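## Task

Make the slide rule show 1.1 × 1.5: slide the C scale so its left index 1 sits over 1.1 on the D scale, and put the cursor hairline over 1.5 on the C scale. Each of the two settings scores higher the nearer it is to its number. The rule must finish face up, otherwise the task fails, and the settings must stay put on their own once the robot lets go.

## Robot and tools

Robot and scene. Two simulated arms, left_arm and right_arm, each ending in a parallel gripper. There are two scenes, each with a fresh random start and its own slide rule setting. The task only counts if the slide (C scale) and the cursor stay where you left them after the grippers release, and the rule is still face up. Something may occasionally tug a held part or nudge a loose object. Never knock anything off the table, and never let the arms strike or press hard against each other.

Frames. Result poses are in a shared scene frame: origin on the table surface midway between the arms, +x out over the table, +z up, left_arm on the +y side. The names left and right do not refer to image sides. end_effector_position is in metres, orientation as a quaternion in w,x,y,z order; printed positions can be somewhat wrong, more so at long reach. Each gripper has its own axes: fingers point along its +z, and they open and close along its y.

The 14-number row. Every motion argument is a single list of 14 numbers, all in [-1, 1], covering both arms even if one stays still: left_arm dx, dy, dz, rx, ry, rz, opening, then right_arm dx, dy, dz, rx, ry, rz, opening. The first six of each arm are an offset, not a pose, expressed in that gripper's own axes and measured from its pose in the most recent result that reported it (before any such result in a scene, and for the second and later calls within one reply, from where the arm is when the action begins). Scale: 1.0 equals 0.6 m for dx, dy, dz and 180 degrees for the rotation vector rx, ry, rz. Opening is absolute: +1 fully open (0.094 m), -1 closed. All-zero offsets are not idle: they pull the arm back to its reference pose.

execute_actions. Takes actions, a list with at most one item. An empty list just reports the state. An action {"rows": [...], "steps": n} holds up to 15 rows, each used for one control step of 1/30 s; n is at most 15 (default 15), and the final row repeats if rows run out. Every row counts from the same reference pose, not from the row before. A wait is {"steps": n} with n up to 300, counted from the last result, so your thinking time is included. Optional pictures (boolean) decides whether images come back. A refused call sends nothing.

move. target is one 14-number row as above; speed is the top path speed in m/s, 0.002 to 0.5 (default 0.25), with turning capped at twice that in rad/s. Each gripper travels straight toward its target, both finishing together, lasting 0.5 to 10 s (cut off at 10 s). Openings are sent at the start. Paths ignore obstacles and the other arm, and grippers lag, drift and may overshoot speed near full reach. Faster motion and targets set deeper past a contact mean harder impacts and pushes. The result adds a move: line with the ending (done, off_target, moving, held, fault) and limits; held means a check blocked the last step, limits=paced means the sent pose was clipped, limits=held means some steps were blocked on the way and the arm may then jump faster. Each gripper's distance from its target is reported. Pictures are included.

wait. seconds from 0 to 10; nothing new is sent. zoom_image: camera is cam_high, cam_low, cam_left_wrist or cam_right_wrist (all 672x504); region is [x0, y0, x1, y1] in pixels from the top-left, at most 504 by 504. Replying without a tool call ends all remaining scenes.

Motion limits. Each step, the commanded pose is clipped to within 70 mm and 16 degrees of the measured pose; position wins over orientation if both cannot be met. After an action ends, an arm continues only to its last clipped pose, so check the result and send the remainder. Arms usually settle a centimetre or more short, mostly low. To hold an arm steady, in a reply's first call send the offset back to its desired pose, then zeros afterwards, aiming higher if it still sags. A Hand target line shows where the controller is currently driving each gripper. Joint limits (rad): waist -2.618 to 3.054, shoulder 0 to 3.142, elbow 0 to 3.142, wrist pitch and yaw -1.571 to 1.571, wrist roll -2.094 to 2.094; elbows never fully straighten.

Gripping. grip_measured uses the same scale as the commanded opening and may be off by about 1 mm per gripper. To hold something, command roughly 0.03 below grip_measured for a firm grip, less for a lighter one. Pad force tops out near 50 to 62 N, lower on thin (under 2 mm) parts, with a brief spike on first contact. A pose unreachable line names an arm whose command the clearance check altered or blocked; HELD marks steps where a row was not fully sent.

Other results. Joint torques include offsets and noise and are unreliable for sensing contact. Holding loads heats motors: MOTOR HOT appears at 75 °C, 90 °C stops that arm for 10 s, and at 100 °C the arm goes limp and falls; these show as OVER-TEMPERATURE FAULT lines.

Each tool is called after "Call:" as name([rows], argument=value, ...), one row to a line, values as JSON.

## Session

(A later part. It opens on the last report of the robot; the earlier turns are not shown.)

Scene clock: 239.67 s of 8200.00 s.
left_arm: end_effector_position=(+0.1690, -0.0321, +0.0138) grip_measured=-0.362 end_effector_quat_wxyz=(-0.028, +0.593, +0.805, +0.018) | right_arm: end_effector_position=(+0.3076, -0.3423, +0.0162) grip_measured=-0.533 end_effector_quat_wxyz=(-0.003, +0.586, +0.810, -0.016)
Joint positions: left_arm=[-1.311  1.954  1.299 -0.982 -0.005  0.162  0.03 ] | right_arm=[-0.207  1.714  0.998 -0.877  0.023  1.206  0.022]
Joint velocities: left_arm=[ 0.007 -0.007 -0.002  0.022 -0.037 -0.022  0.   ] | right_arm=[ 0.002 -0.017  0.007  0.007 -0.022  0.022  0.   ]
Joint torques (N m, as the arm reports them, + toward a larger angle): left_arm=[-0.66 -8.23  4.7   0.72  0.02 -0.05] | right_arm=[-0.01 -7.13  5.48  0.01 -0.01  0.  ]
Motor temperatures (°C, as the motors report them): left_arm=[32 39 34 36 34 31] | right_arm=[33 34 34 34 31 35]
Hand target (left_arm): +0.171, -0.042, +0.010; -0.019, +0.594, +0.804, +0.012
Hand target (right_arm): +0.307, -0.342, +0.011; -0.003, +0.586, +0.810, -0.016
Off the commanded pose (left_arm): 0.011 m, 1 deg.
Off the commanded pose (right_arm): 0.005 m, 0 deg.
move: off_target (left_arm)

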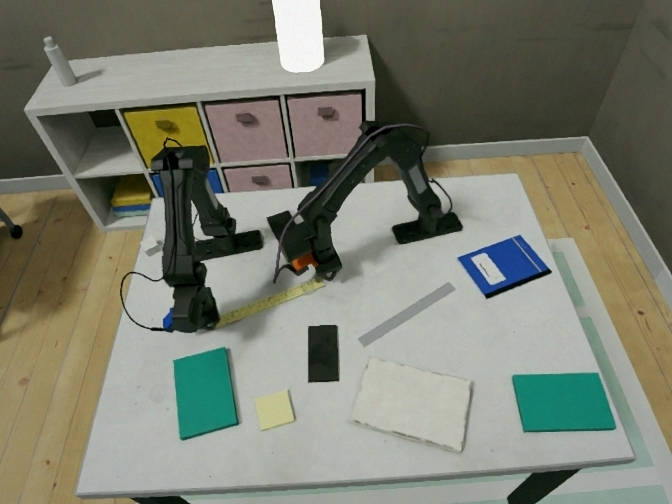

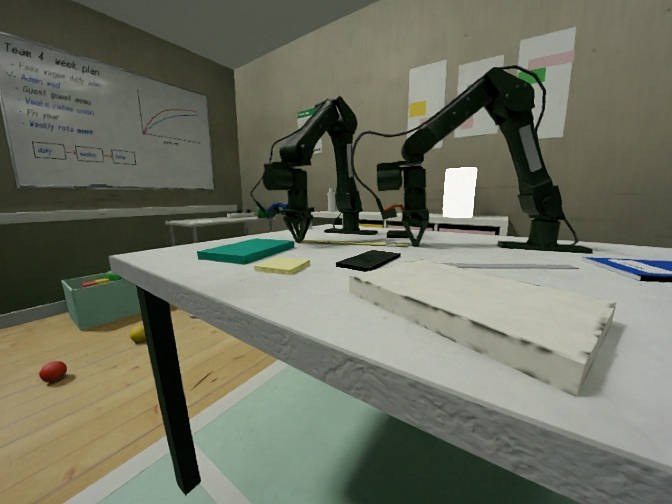

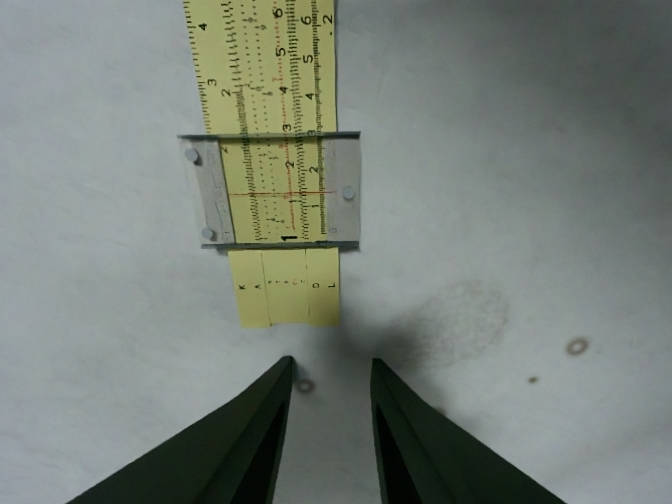

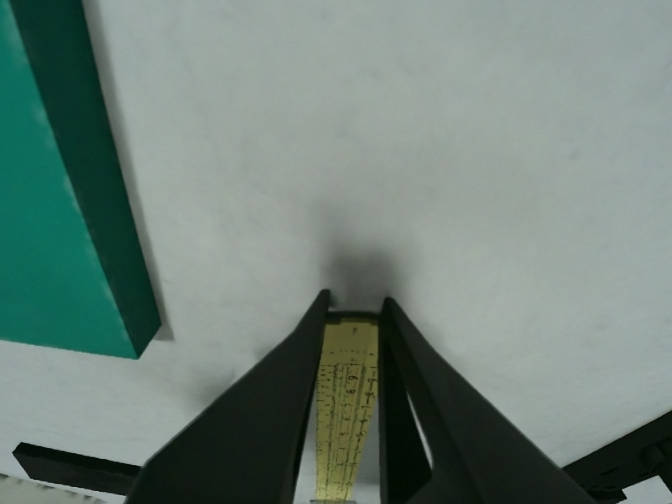

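Call:
move(target=[-0.04,0,-0.005,0,-0.01,0,-0.36,0,0,0.008,0,0,0,-0.53], speed=0.012)

Call:
zoom_image(camera="cam_left_wrist", region=[190, 180, 380, 380])

Scene clock: 244.27 s of 8200.00 s.
left_arm: end_effector_position=(+0.1752, -0.0444, +0.0144) grip_measured=-0.362 end_effector_quat_wxyz=(-0.025, +0.592, +0.806, +0.016) | right_arm: end_effector_position=(+0.3076, -0.3423, +0.0162) grip_measured=-0.533 end_effector_quat_wxyz=(-0.003, +0.586, +0.810, -0.016)
Joint positions: left_arm=[-1.311  1.995  1.361 -0.997 -0.005  0.16   0.03 ] | right_arm=[-0.207  1.714  0.998 -0.877  0.023  1.206  0.022]
Joint velocities: left_arm=[ 0.012 -0.002  0.002 -0.051 -0.007  0.007 -0.   ] | right_arm=[-0.022 -0.007 -0.002 -0.066 -0.037  0.051 -0.   ]
Joint torques (N m, as the arm reports them, + toward a larger angle): left_arm=[-0.55 -9.68  5.39  0.58  0.09 -0.07] | right_arm=[ 0.24 -7.41  5.47  0.01  0.03 -0.03]
Motor temperatures (°C, as the motors report them): left_arm=[32 39 34 36 34 31] | right_arm=[33 35 34 34 31 35]
Hand target (left_arm): +0.177, -0.055, +0.016; -0.015, +0.593, +0.805, +0.008
Hand target (right_arm): +0.307, -0.342, +0.011; -0.003, +0.586, +0.810, -0.016
Off the commanded pose (left_arm): 0.011 m, 1 deg.
Off the commanded pose (right_arm): 0.005 m, 0 deg.
move: off_target (left_arm)

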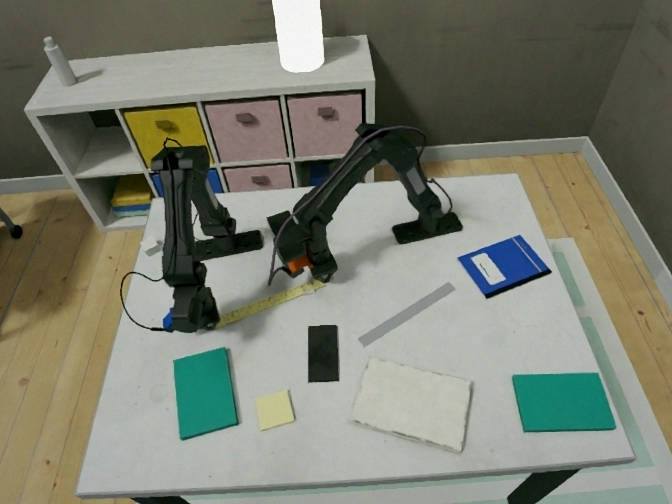

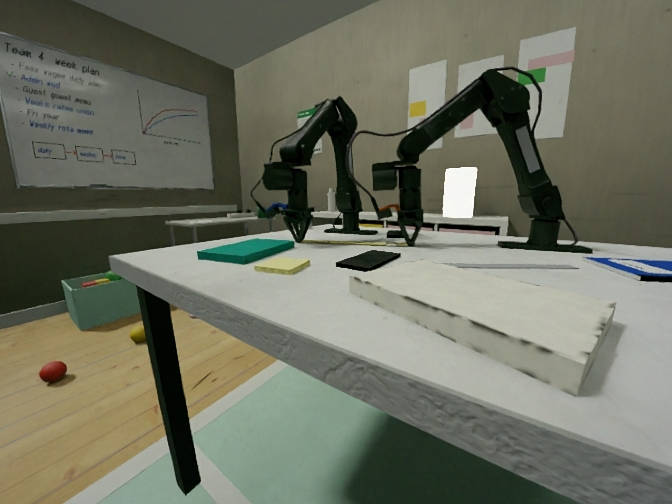

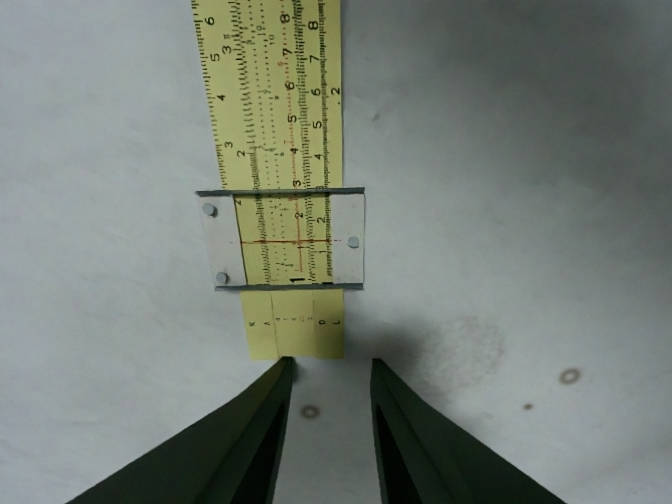

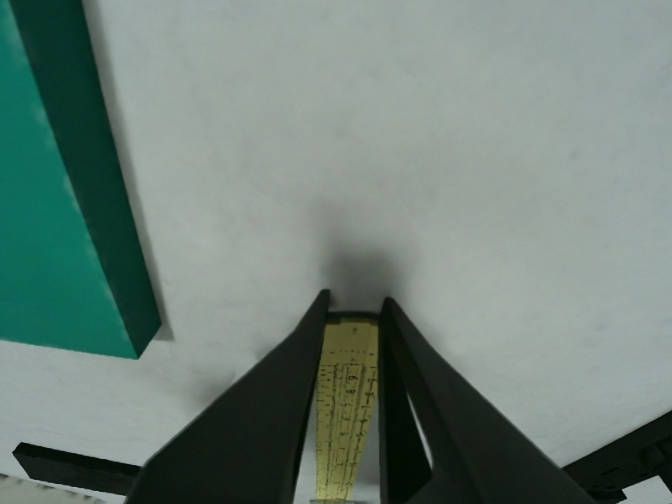

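Region (190, 180, 380, 380) of cam_left_wrist's 672x504 image, scaled by 2.520, with more detail than that image has; it fills the left 479 columns of this view, and the rest is white.

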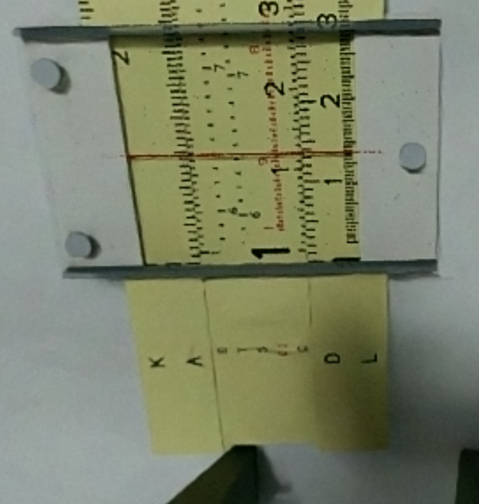

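Call:
move(target=[-0.012,-0.012,0,0,0,0,-0.36,0,0,0.008,0,0,0,-0.53], speed=0.012)

Call:
zoom_image(camera="cam_left_wrist", region=[190, 180, 380, 380])

Scene clock: 249.17 s of 8200.00 s.
left_arm: end_effector_position=(+0.1735, -0.0458, +0.0142) grip_measured=-0.362 end_effector_quat_wxyz=(-0.027, +0.589, +0.807, +0.021) | right_arm: end_effector_position=(+0.3076, -0.3423, +0.0162) grip_measured=-0.533 end_effector_quat_wxyz=(-0.003, +0.586, +0.810, -0.016)
Joint positions: left_arm=[-1.32   2.003  1.372 -1.006 -0.012  0.144  0.03 ] | right_arm=[-0.207  1.714  0.998 -0.877  0.023  1.206  0.022]
Joint velocities: left_arm=[ 0.007 -0.012  0.017 -0.095  0.007 -0.051 -0.001] | right_arm=[-0.007  0.007  0.007  0.007 -0.081 -0.066 -0.001]
Joint torques (N m, as the arm reports them, + toward a larger angle): left_arm=[-1.16 -9.44  5.07  0.46  0.12 -0.1 ] | right_arm=[ 0.17 -7.6   5.67  0.07  0.05  0.01]
Motor temperatures (°C, as the motors report them): left_arm=[32 39 34 36 34 31] | right_arm=[33 35 34 34 31 35]
Hand target (left_arm): +0.171, -0.053, +0.014; -0.025, +0.592, +0.806, +0.016
Hand target (right_arm): +0.307, -0.342, +0.011; -0.003, +0.586, +0.810, -0.016
Off the commanded pose (left_arm): 0.008 m, 1 deg.
Off the commanded pose (right_arm): 0.005 m, 0 deg.
After step 90, 0.83 s passed at rest.
move: done

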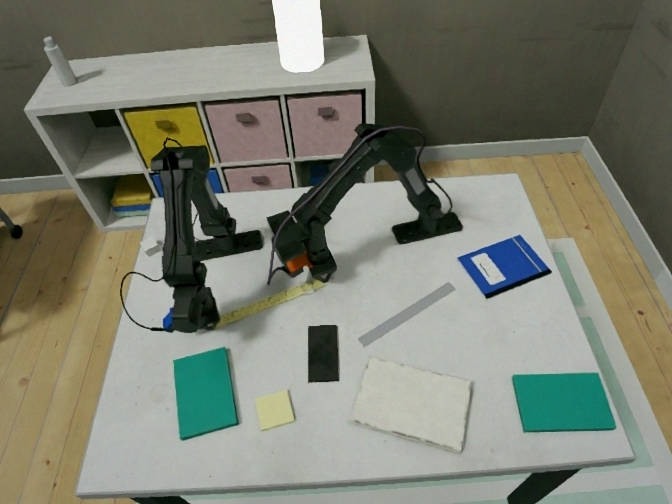

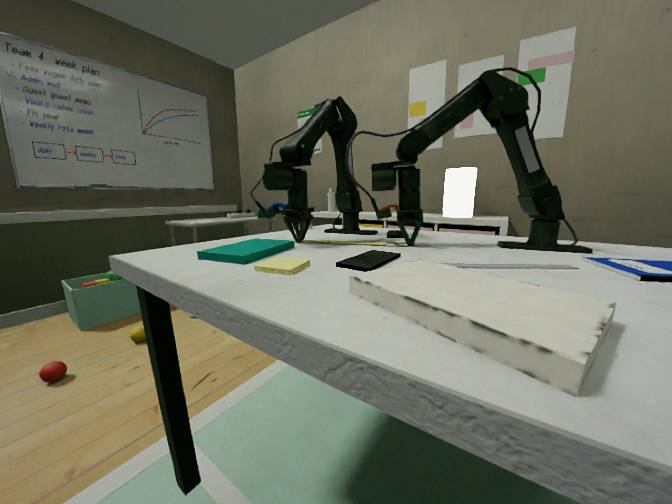

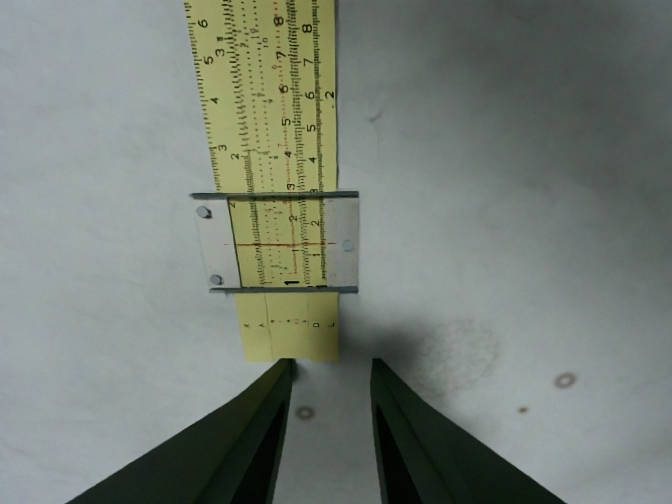

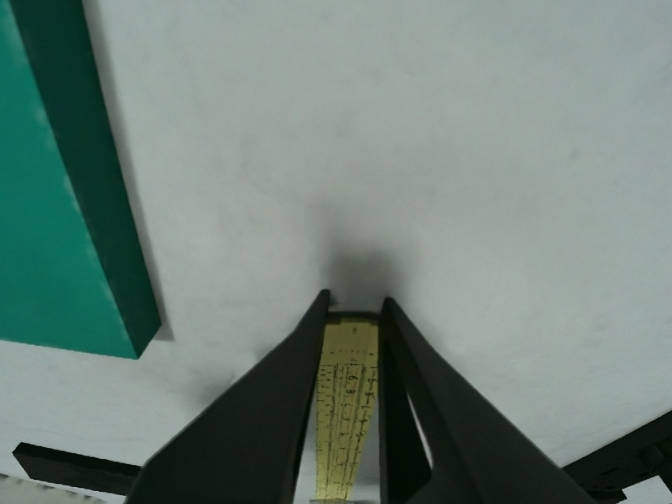

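Region (190, 180, 380, 380) of cam_left_wrist's 672x504 image, scaled by 2.520, with more detail than that image has; it fills the left 479 columns of this view, and the rest is white.

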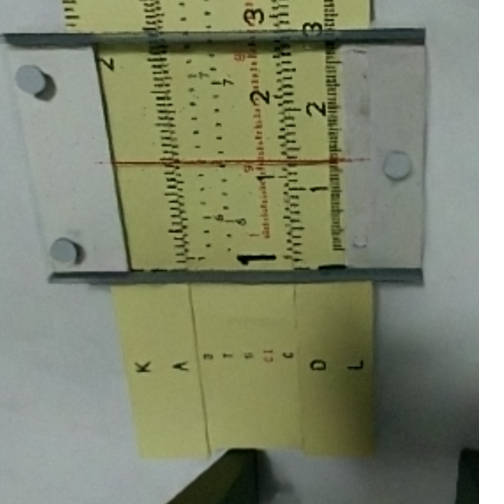

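Finger is now inside the slot. Pushing the slide further.

Call:
move(target=[-0.038,0,0,0,-0.01,0,-0.36,0,0,0.008,0,0,0,-0.53], speed=0.01)

Call:
zoom_image(camera="cam_left_wrist", region=[190, 180, 380, 380])

Scene clock: 253.83 s of 8200.00 s.
left_arm: end_effector_position=(+0.1742, -0.0470, +0.0146) grip_measured=-0.362 end_effector_quat_wxyz=(-0.041, +0.588, +0.808, +0.029) | right_arm: end_effector_position=(+0.3076, -0.3423, +0.0162) grip_measured=-0.533 end_effector_quat_wxyz=(-0.003, +0.586, +0.810, -0.016)
Joint positions: left_arm=[-1.32   2.038  1.422 -1.055 -0.013  0.141  0.03 ] | right_arm=[-0.207  1.714  0.998 -0.877  0.023  1.206  0.022]
Joint velocities: left_arm=[ 0.007 -0.002 -0.002 -0.007 -0.051  0.007  0.001] | right_arm=[ 0.007 -0.002  0.002 -0.022 -0.051  0.022 -0.001]
Joint torques (N m, as the arm reports them, + toward a larger angle): left_arm=[-0.55 -9.55  5.46  0.95  0.07 -0.05] | right_arm=[-0.1  -7.28  5.4   0.07  0.06 -0.02]
Motor temperatures (°C, as the motors report them): left_arm=[32 39 34 36 34 31] | right_arm=[33 35 34 34 31 35]
Hand target (left_arm): +0.180, -0.067, +0.014; -0.014, +0.589, +0.808, +0.012
Hand target (right_arm): +0.307, -0.342, +0.011; -0.003, +0.586, +0.810, -0.016
Off the commanded pose (left_arm): 0.021 m, 4 deg.
Off the commanded pose (right_arm): 0.005 m, 0 deg.
move: off_target (left_arm)

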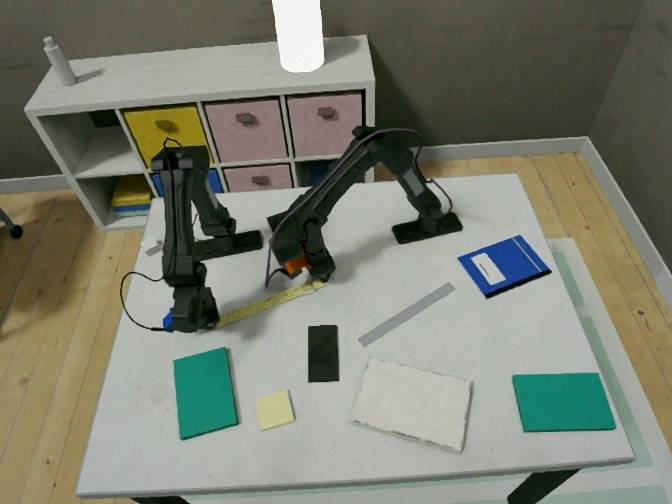

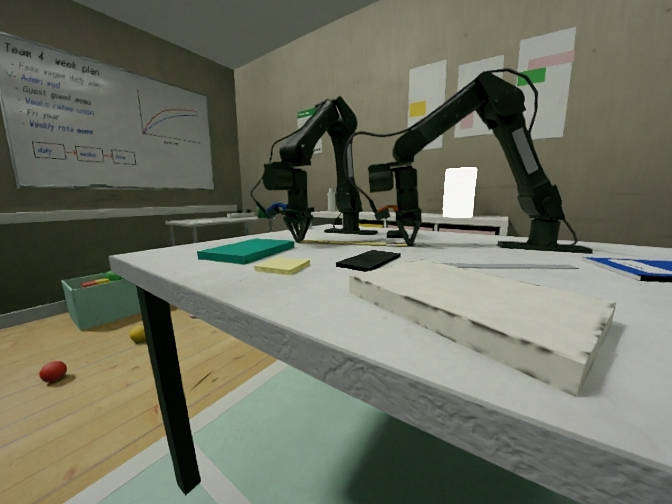

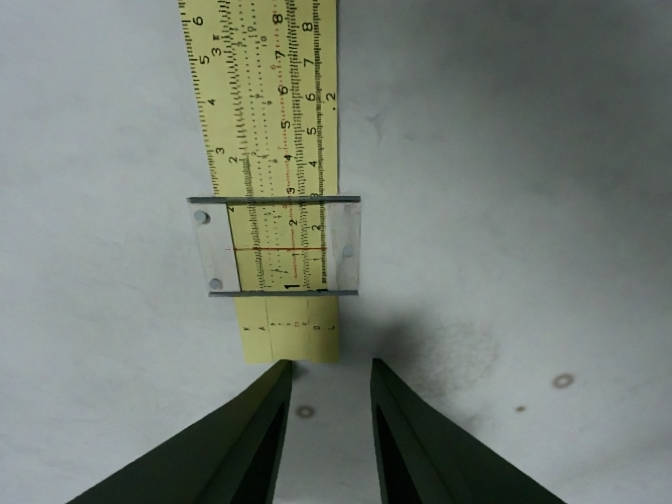

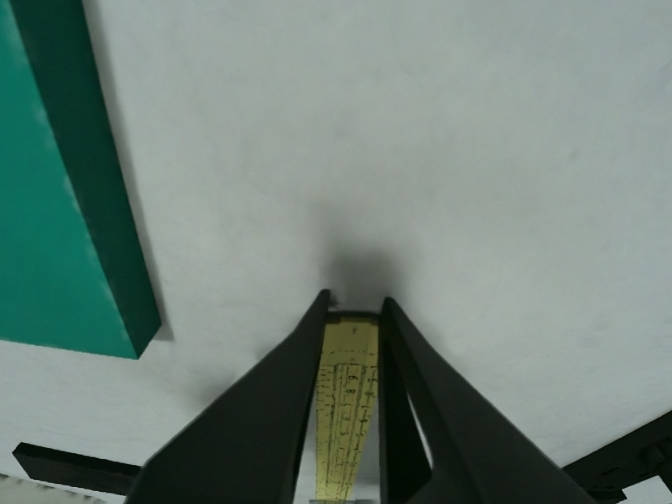

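Region (190, 180, 380, 380) of cam_left_wrist's 672x504 image, scaled by 2.520, with more detail than that image has; it fills the left 479 columns of this view, and the rest is white.

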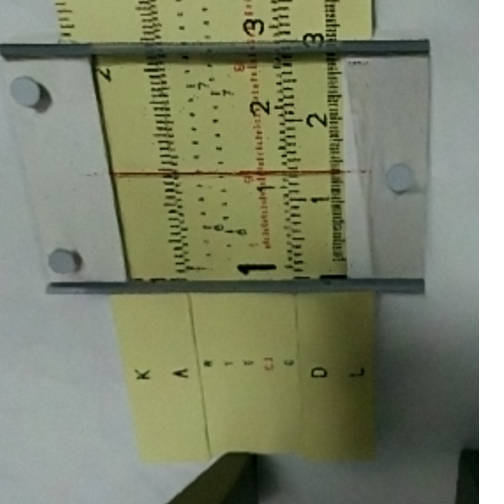

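Call:
move(target=[-0.055,-0.004,0,0,-0.025,0,-0.36,0,0,0.008,0,0,0,-0.53], speed=0.01)

Call:
zoom_image(camera="cam_left_wrist", region=[190, 180, 380, 380])

Scene clock: 261.83 s of 8200.00 s.
left_arm: end_effector_position=(+0.1748, -0.0485, +0.0148) grip_measured=-0.362 end_effector_quat_wxyz=(-0.051, +0.583, +0.810, +0.034) | right_arm: end_effector_position=(+0.3080, -0.3429, +0.0162) grip_measured=-0.533 end_effector_quat_wxyz=(-0.001, +0.586, +0.810, -0.017)
Joint positions: left_arm=[-1.32   2.063  1.459 -1.089 -0.012  0.129  0.03 ] | right_arm=[-0.207  1.714  0.998 -0.876  0.027  1.206  0.022]
Joint velocities: left_arm=[-0.002  0.002 -0.002 -0.051 -0.007 -0.007  0.001] | right_arm=[-0.002  0.002 -0.002  0.007 -0.022  0.066 -0.   ]
Joint torques (N m, as the arm reports them, + toward a larger angle): left_arm=[-1.11 -9.84  5.59  1.26  0.16 -0.03] | right_arm=[ 0.06 -7.4   5.7   0.08 -0.02 -0.02]
Motor temperatures (°C, as the motors report them): left_arm=[32 39 35 36 34 31] | right_arm=[33 35 34 34 31 35]
Hand target (left_arm): +0.182, -0.078, +0.014; -0.010, +0.588, +0.809, +0.006
Hand target (right_arm): +0.307, -0.343, +0.011; -0.003, +0.586, +0.810, -0.016
Off the commanded pose (left_arm): 0.032 m, 6 deg.
Off the commanded pose (right_arm): 0.005 m, 0 deg.
After step 90, 0.87 s passed at rest.
move: off_target (left_arm)

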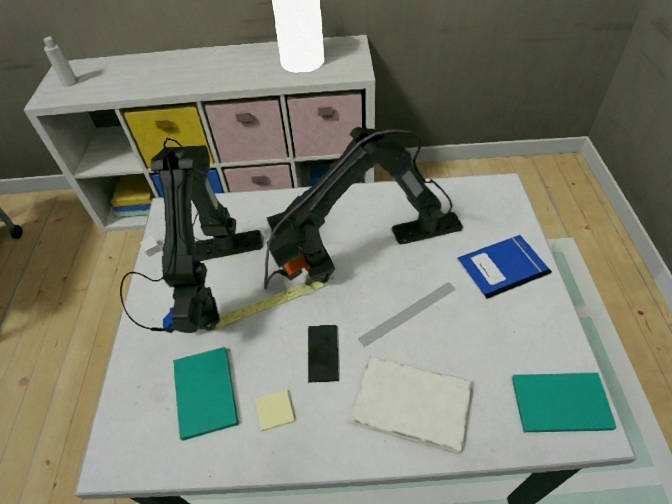

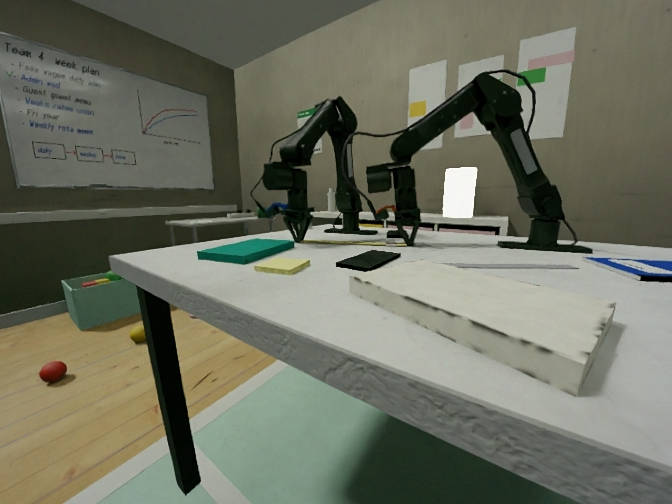

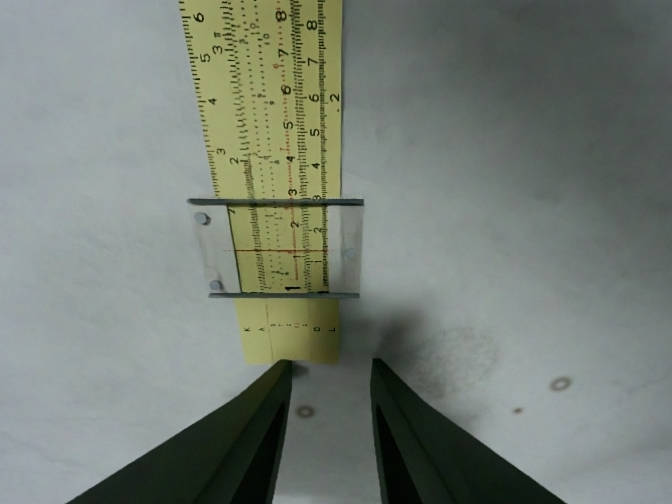

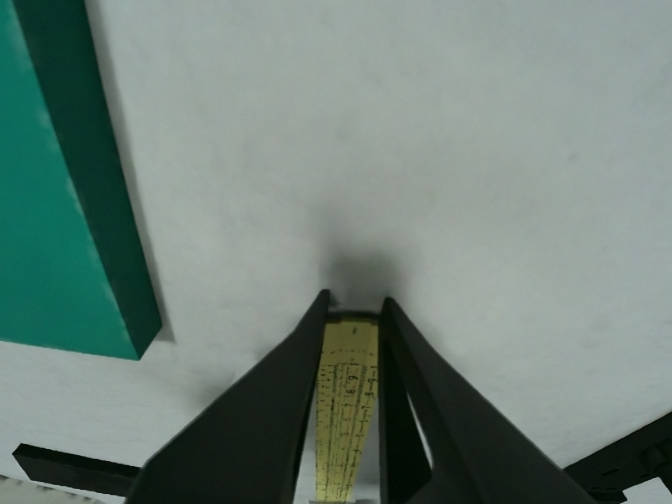

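Region (190, 180, 380, 380) of cam_left_wrist's 672x504 image, scaled by 2.520, with more detail than that image has; it fills the left 479 columns of this view, and the rest is white.

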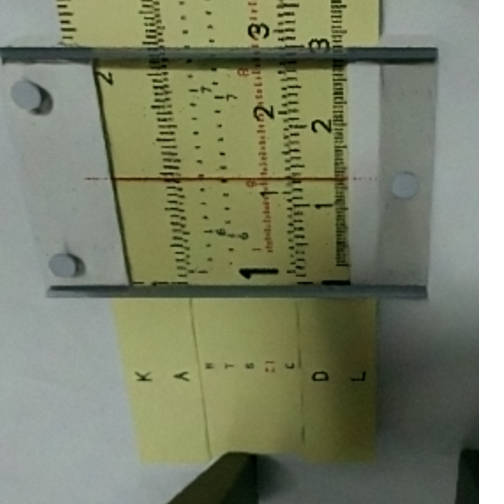

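Call:
zoom_image(camera="cam_right_wrist", region=[310, 280, 400, 350])

Call:
zoom_image(camera="cam_left_wrist", region=[240, 330, 350, 400])

Call:
zoom_image(camera="cam_low", region=[290, 200, 440, 260])

Region (310, 280, 400, 350) of cam_right_wrist's 672x504 image, scaled by 5.600, with more detail than that image has.

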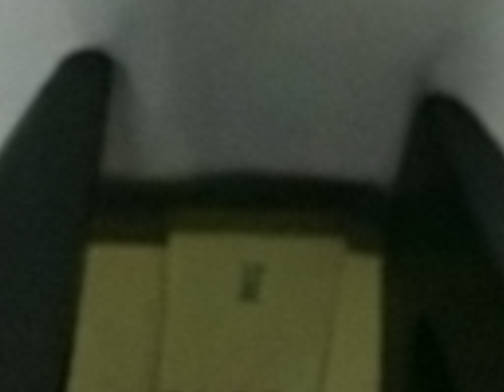

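Region (240, 330, 350, 400) of cam_left_wrist's 672x504 image, scaled by 4.582, with more detail than that image has; it fills the top 321 rows of this view, and the rest is white.

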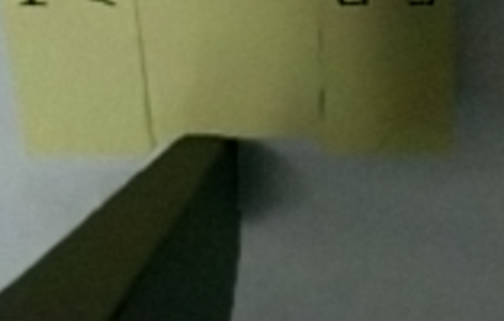

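Region (290, 200, 440, 260) of cam_low's 672x504 image, scaled by 3.360, with more detail than that image has; it fills the top 202 rows of this view, and the rest is white.

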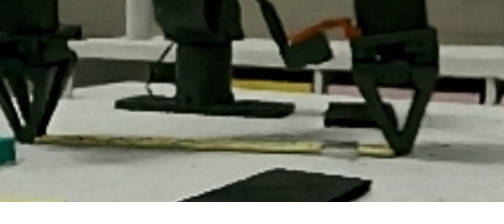

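Call:
execute_actions(actions=[])

Scene clock: 288.60 s of 8200.00 s.
left_arm: end_effector_position=(+0.1748, -0.0485, +0.0148) grip_measured=-0.362 end_effector_quat_wxyz=(-0.051, +0.583, +0.810, +0.034) | right_arm: end_effector_position=(+0.3080, -0.3429, +0.0162) grip_measured=-0.533 end_effector_quat_wxyz=(-0.001, +0.586, +0.810, -0.017)
Joint positions: left_arm=[-1.32   2.063  1.459 -1.089 -0.012  0.129  0.03 ] | right_arm=[-0.207  1.714  0.998 -0.876  0.027  1.206  0.022]
Joint velocities: left_arm=[-0.017 -0.002 -0.007 -0.037 -0.066 -0.007  0.001] | right_arm=[ 0.007  0.007 -0.007 -0.037 -0.037 -0.051 -0.   ]
Joint torques (N m, as the arm reports them, + toward a larger angle): left_arm=[-1.1  -9.8   5.64  1.2   0.13 -0.06] | right_arm=[ 0.01 -7.51  5.24  0.01  0.08 -0.01]
Motor temperatures (°C, as the motors report them): left_arm=[32 40 35 37 34 31] | right_arm=[33 35 34 34 31 35]
Hand target (left_arm): +0.182, -0.078, +0.014; -0.010, +0.588, +0.809, +0.006
Hand target (right_arm): +0.307, -0.342, +0.011; -0.003, +0.586, +0.810, -0.016
Off the commanded pose (left_arm): 0.032 m, 6 deg.
Off the commanded pose (right_arm): 0.005 m, 0 deg.
Steps of this call (steps 1 to 90: nothing new was sent; then 23.77 s passed at rest). Readings (end_effector_position):
1: left_arm (+0.1748, -0.0485, +0.0148) | right_arm (+0.3080, -0.3429, +0.0162)
2: left_arm (+0.1748, -0.0485, +0.0148) | right_arm (+0.3080, -0.3429, +0.0162)
4: left_arm (+0.1748, -0.0485, +0.0148) | right_arm (+0.3080, -0.3429, +0.0162)
8: left_arm (+0.1748, -0.0485, +0.0148) | right_arm (+0.3080, -0.3429, +0.0162)
90: the state above

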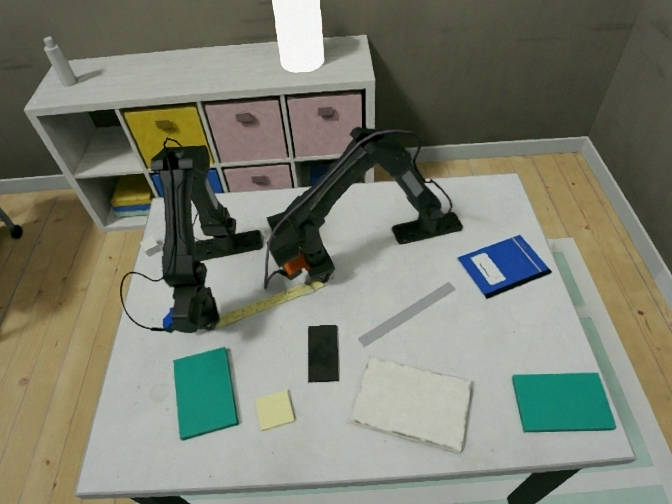

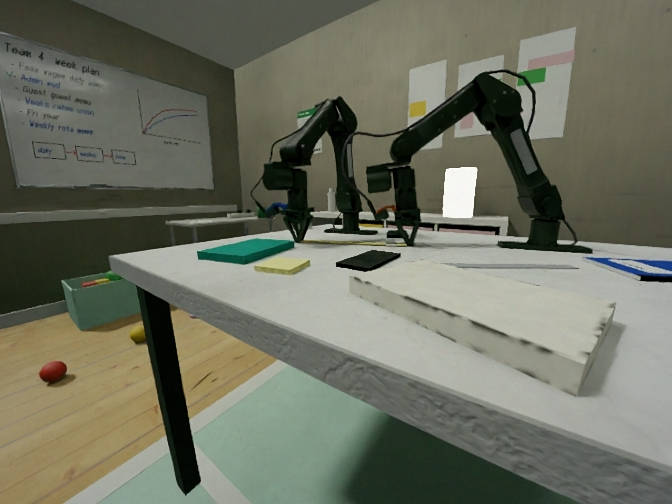

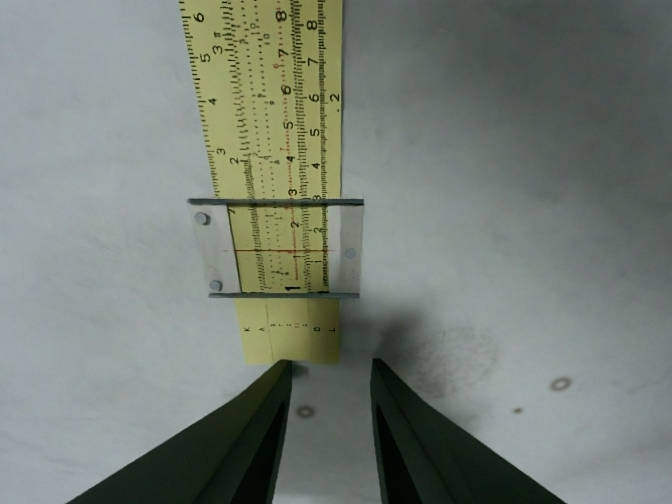

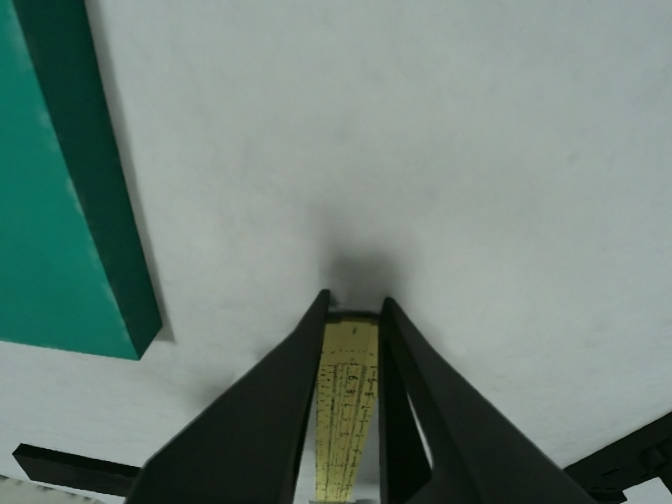

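Call:
zoom_image(camera="cam_right_wrist", region=[280, 260, 430, 400])

Call:
zoom_image(camera="cam_left_wrist", region=[220, 270, 400, 400])

Region (280, 260, 430, 400) of cam_right_wrist's 672x504 image, scaled by 3.360, with more detail than that image has; it fills the top 470 rows of this view, and the rest is white.

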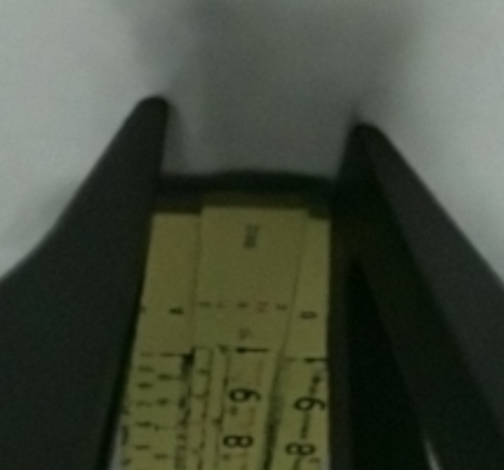

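Region (220, 270, 400, 400) of cam_left_wrist's 672x504 image, scaled by 2.800, with more detail than that image has.

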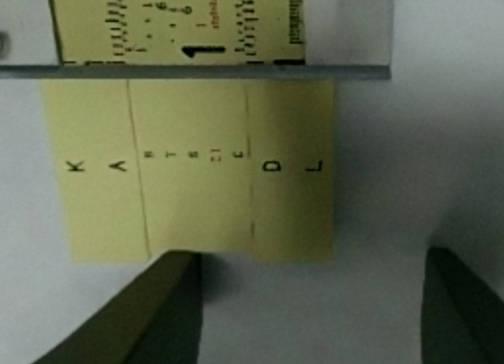

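Call:
move(target=[0.0,0,-0.003,0,-0.03,0,-0.36, 0,0,0.008,0,0,0,-0.53], speed=0.05)

Scene clock: 301.80 s of 8200.00 s.
left_arm: end_effector_position=(+0.1741, -0.0469, +0.0140) grip_measured=-0.362 end_effector_quat_wxyz=(-0.020, +0.583, +0.812, +0.018) | right_arm: end_effector_position=(+0.3080, -0.3429, +0.0162) grip_measured=-0.533 end_effector_quat_wxyz=(-0.001, +0.586, +0.810, -0.017)
Joint positions: left_arm=[-1.32   1.996  1.36  -0.988 -0.013  0.129  0.03 ] | right_arm=[-0.207  1.714  0.998 -0.876  0.027  1.206  0.022]
Joint velocities: left_arm=[-0.012  0.012 -0.017 -0.022  0.007  0.007 -0.   ] | right_arm=[ 0.007  0.002  0.017 -0.037 -0.022 -0.066  0.001]
Joint torques (N m, as the arm reports them, + toward a larger angle): left_arm=[  0.53 -12.15   2.47   0.67   0.14   0.03] | right_arm=[ 0.07 -7.4   5.36  0.07  0.01 -0.01]
Motor temperatures (°C, as the motors report them): left_arm=[32 40 35 37 34 31] | right_arm=[33 35 34 34 31 35]
Hand target (left_arm): +0.175, -0.049, +0.016; -0.012, +0.583, +0.812, +0.008
Hand target (right_arm): +0.308, -0.343, +0.011; -0.001, +0.586, +0.810, -0.017
Off the commanded pose (left_arm): 0.003 m, 2 deg.
Off the commanded pose (right_arm): 0.005 m, 0 deg.
After step 90, 9.03 s passed at rest.
move: done

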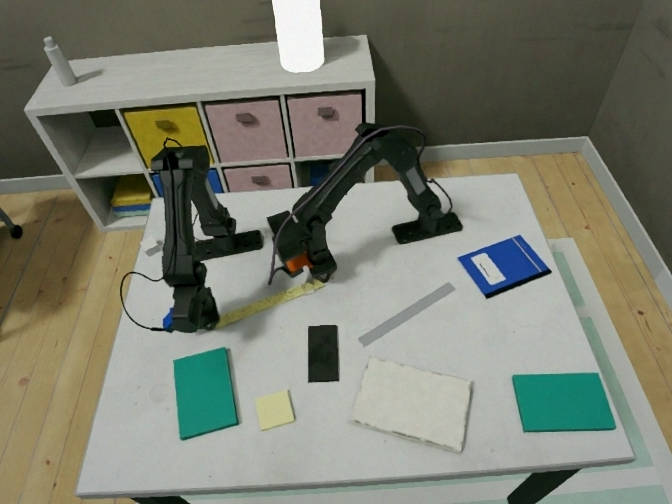

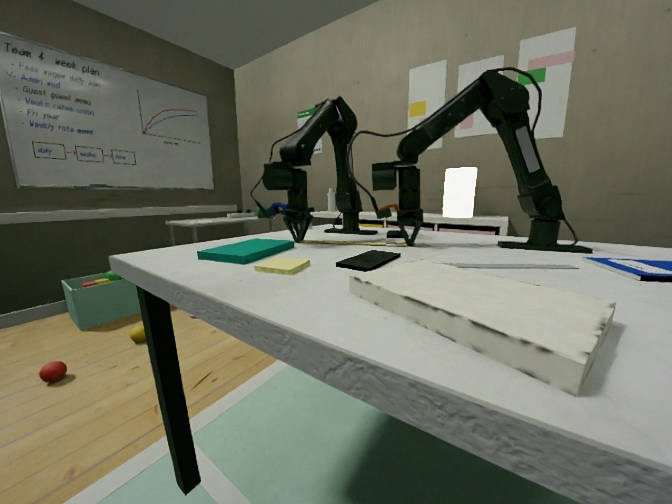

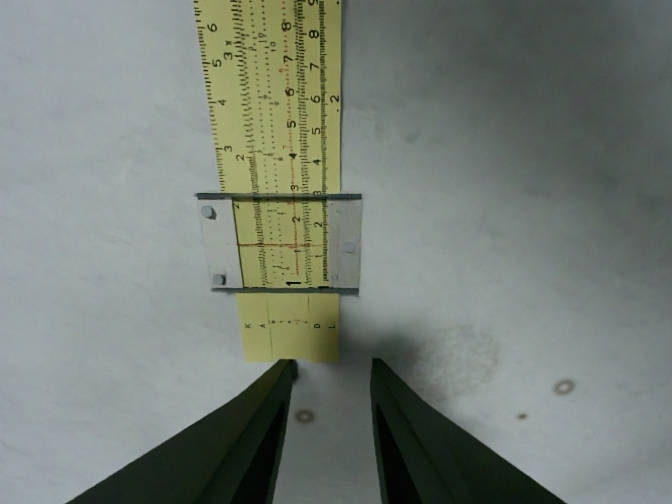

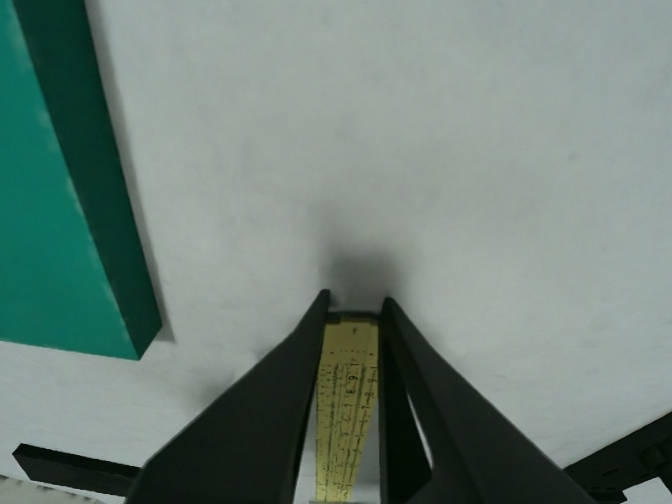

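Call:
move(target=[0.02,0,-0.004,0,-0.015,0,-0.36, 0,0,0.008,0,0,0,-0.53], speed=0.05)

Call:
move(target=[0,0,0,0,0,0,-0.54, 0,0,0.008,0,0,0,-0.53], speed=0.05)

Scene clock: 305.50 s of 8200.00 s.
left_arm: end_effector_position=(+0.1694, -0.0371, +0.0135) grip_measured=-0.362 end_effector_quat_wxyz=(-0.006, +0.583, +0.812, +0.010) | right_arm: end_effector_position=(+0.3080, -0.3429, +0.0162) grip_measured=-0.533 end_effector_quat_wxyz=(-0.001, +0.586, +0.810, -0.017)
Joint positions: left_arm=[-1.32   1.931  1.266 -0.927 -0.013  0.129  0.03 ] | right_arm=[-0.207  1.714  0.998 -0.876  0.027  1.206  0.022]
Joint velocities: left_arm=[ 0.017 -0.002  0.012 -0.007 -0.051  0.037 -0.   ] | right_arm=[-0.007  0.012 -0.017 -0.066  0.037 -0.007  0.   ]
Joint torques (N m, as the arm reports them, + toward a larger angle): left_arm=[  0.69 -11.72   2.44   0.61   0.06   0.04] | right_arm=[ 0.11 -7.32  5.5   0.05  0.02  0.03]
Motor temperatures (°C, as the motors report them): left_arm=[32 40 35 37 34 31] | right_arm=[33 35 34 34 31 35]
Hand target (left_arm): +0.170, -0.036, +0.017; -0.001, +0.583, +0.812, +0.005
Hand target (right_arm): +0.308, -0.343, +0.011; -0.001, +0.586, +0.810, -0.017
Off the commanded pose (left_arm): 0.004 m, 1 deg.
Off the commanded pose (right_arm): 0.005 m, 0 deg.
move: done

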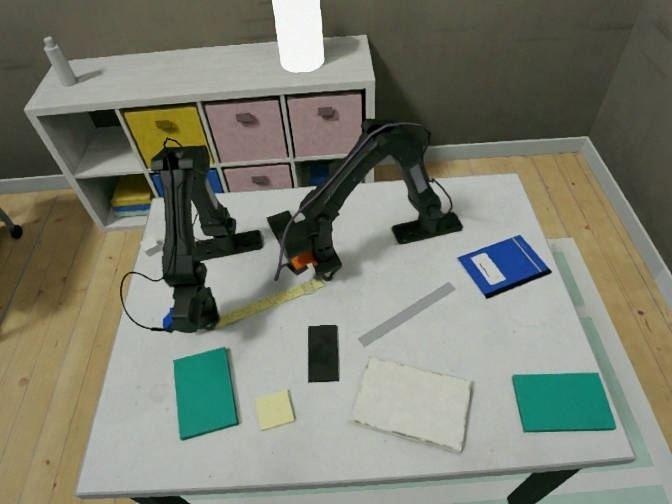

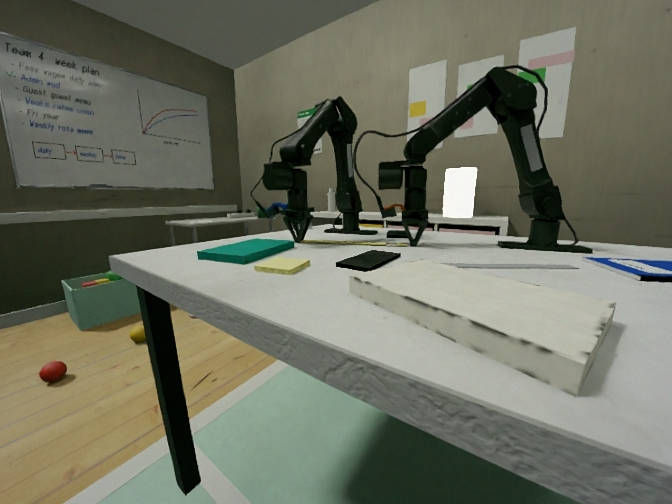

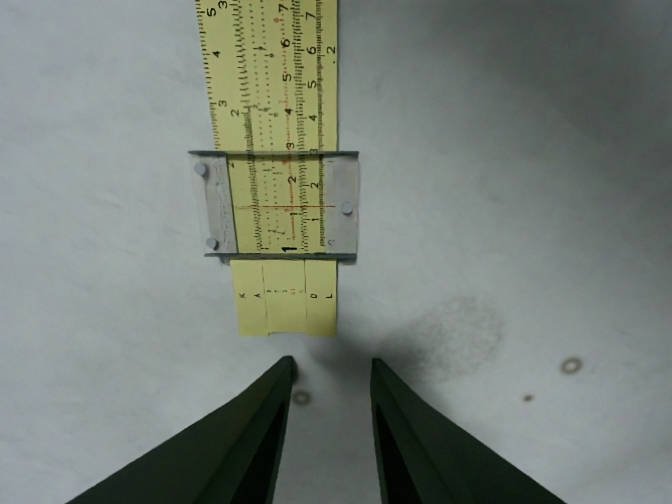

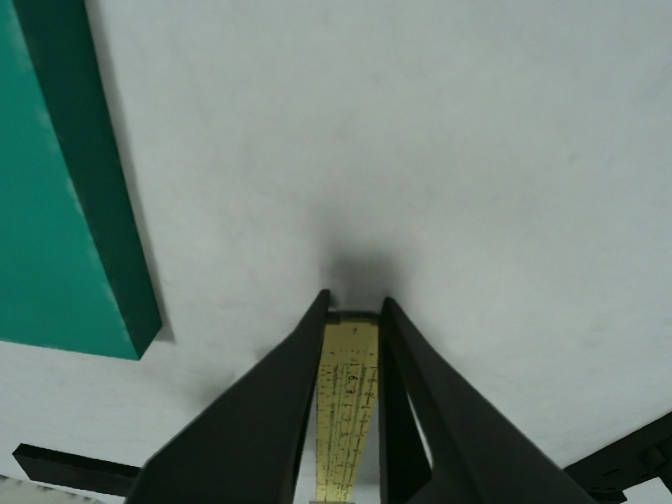

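Scene clock: 306.20 s of 8200.00 s.
left_arm: end_effector_position=(+0.1699, -0.0369, +0.0135) grip_measured=-0.538 end_effector_quat_wxyz=(-0.005, +0.584, +0.812, +0.012) | right_arm: end_effector_position=(+0.3080, -0.3429, +0.0162) grip_measured=-0.533 end_effector_quat_wxyz=(-0.001, +0.586, +0.810, -0.017)
Joint positions: left_arm=[-1.32   1.931  1.266 -0.927 -0.016  0.129  0.022] | right_arm=[-0.207  1.714  0.998 -0.876  0.027  1.206  0.022]
Joint velocities: left_arm=[-0.007  0.007 -0.007 -0.007  0.007  0.022  0.001] | right_arm=[ 0.007 -0.002 -0.012 -0.081  0.007  0.037 -0.001]
Joint torques (N m, as the arm reports them, + toward a larger angle): left_arm=[  0.08 -10.09   3.57   0.54   0.04  -0.01] | right_arm=[-0.27 -7.33  5.5   0.03 -0.02  0.03]
Motor temperatures (°C, as the motors report them): left_arm=[32 40 35 37 34 31] | right_arm=[33 35 34 34 31 35]
Hand target (left_arm): +0.169, -0.037, +0.013; -0.006, +0.583, +0.812, +0.011
Hand target (right_arm): +0.308, -0.343, +0.011; -0.001, +0.586, +0.810, -0.017
Off the commanded pose (left_arm): 0.001 m, 0 deg.
Off the commanded pose (right_arm): 0.005 m, 0 deg.
move: done

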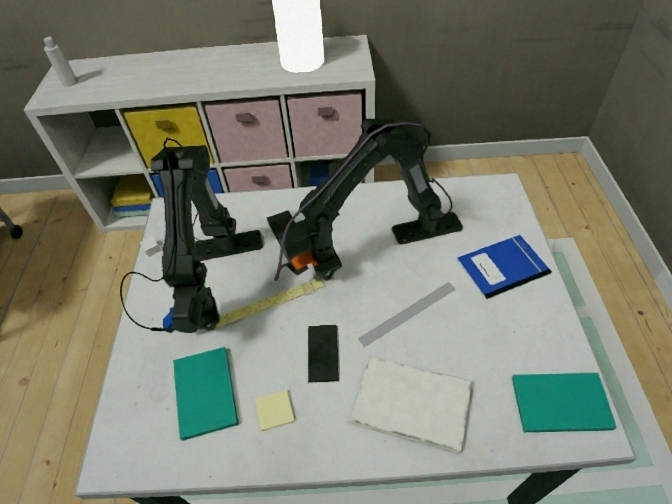

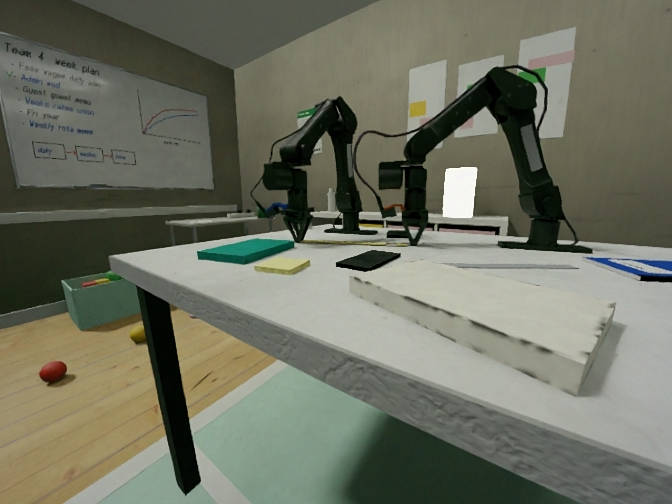

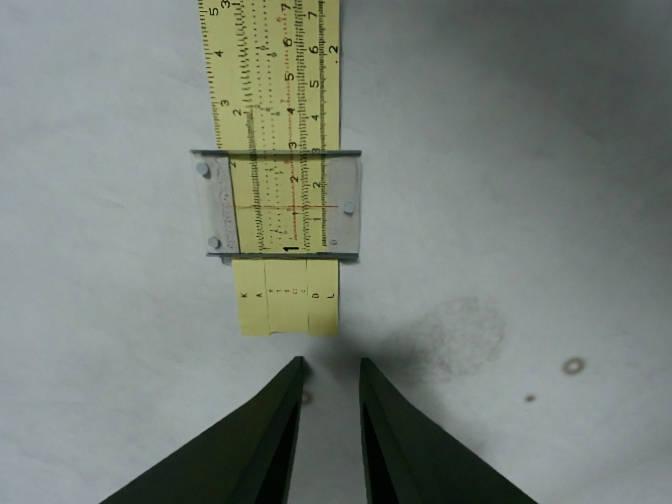

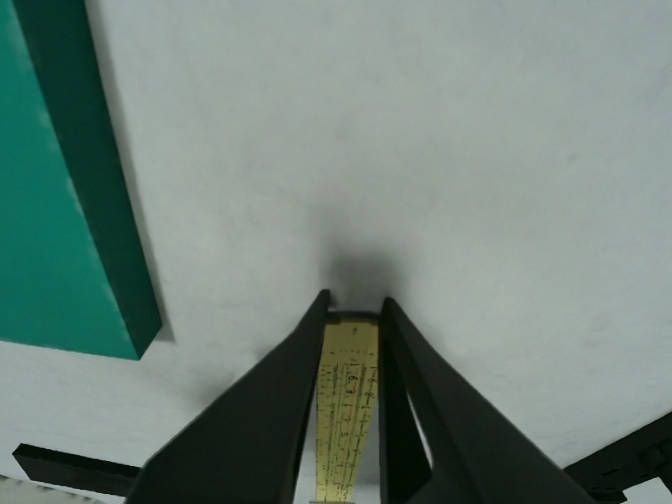

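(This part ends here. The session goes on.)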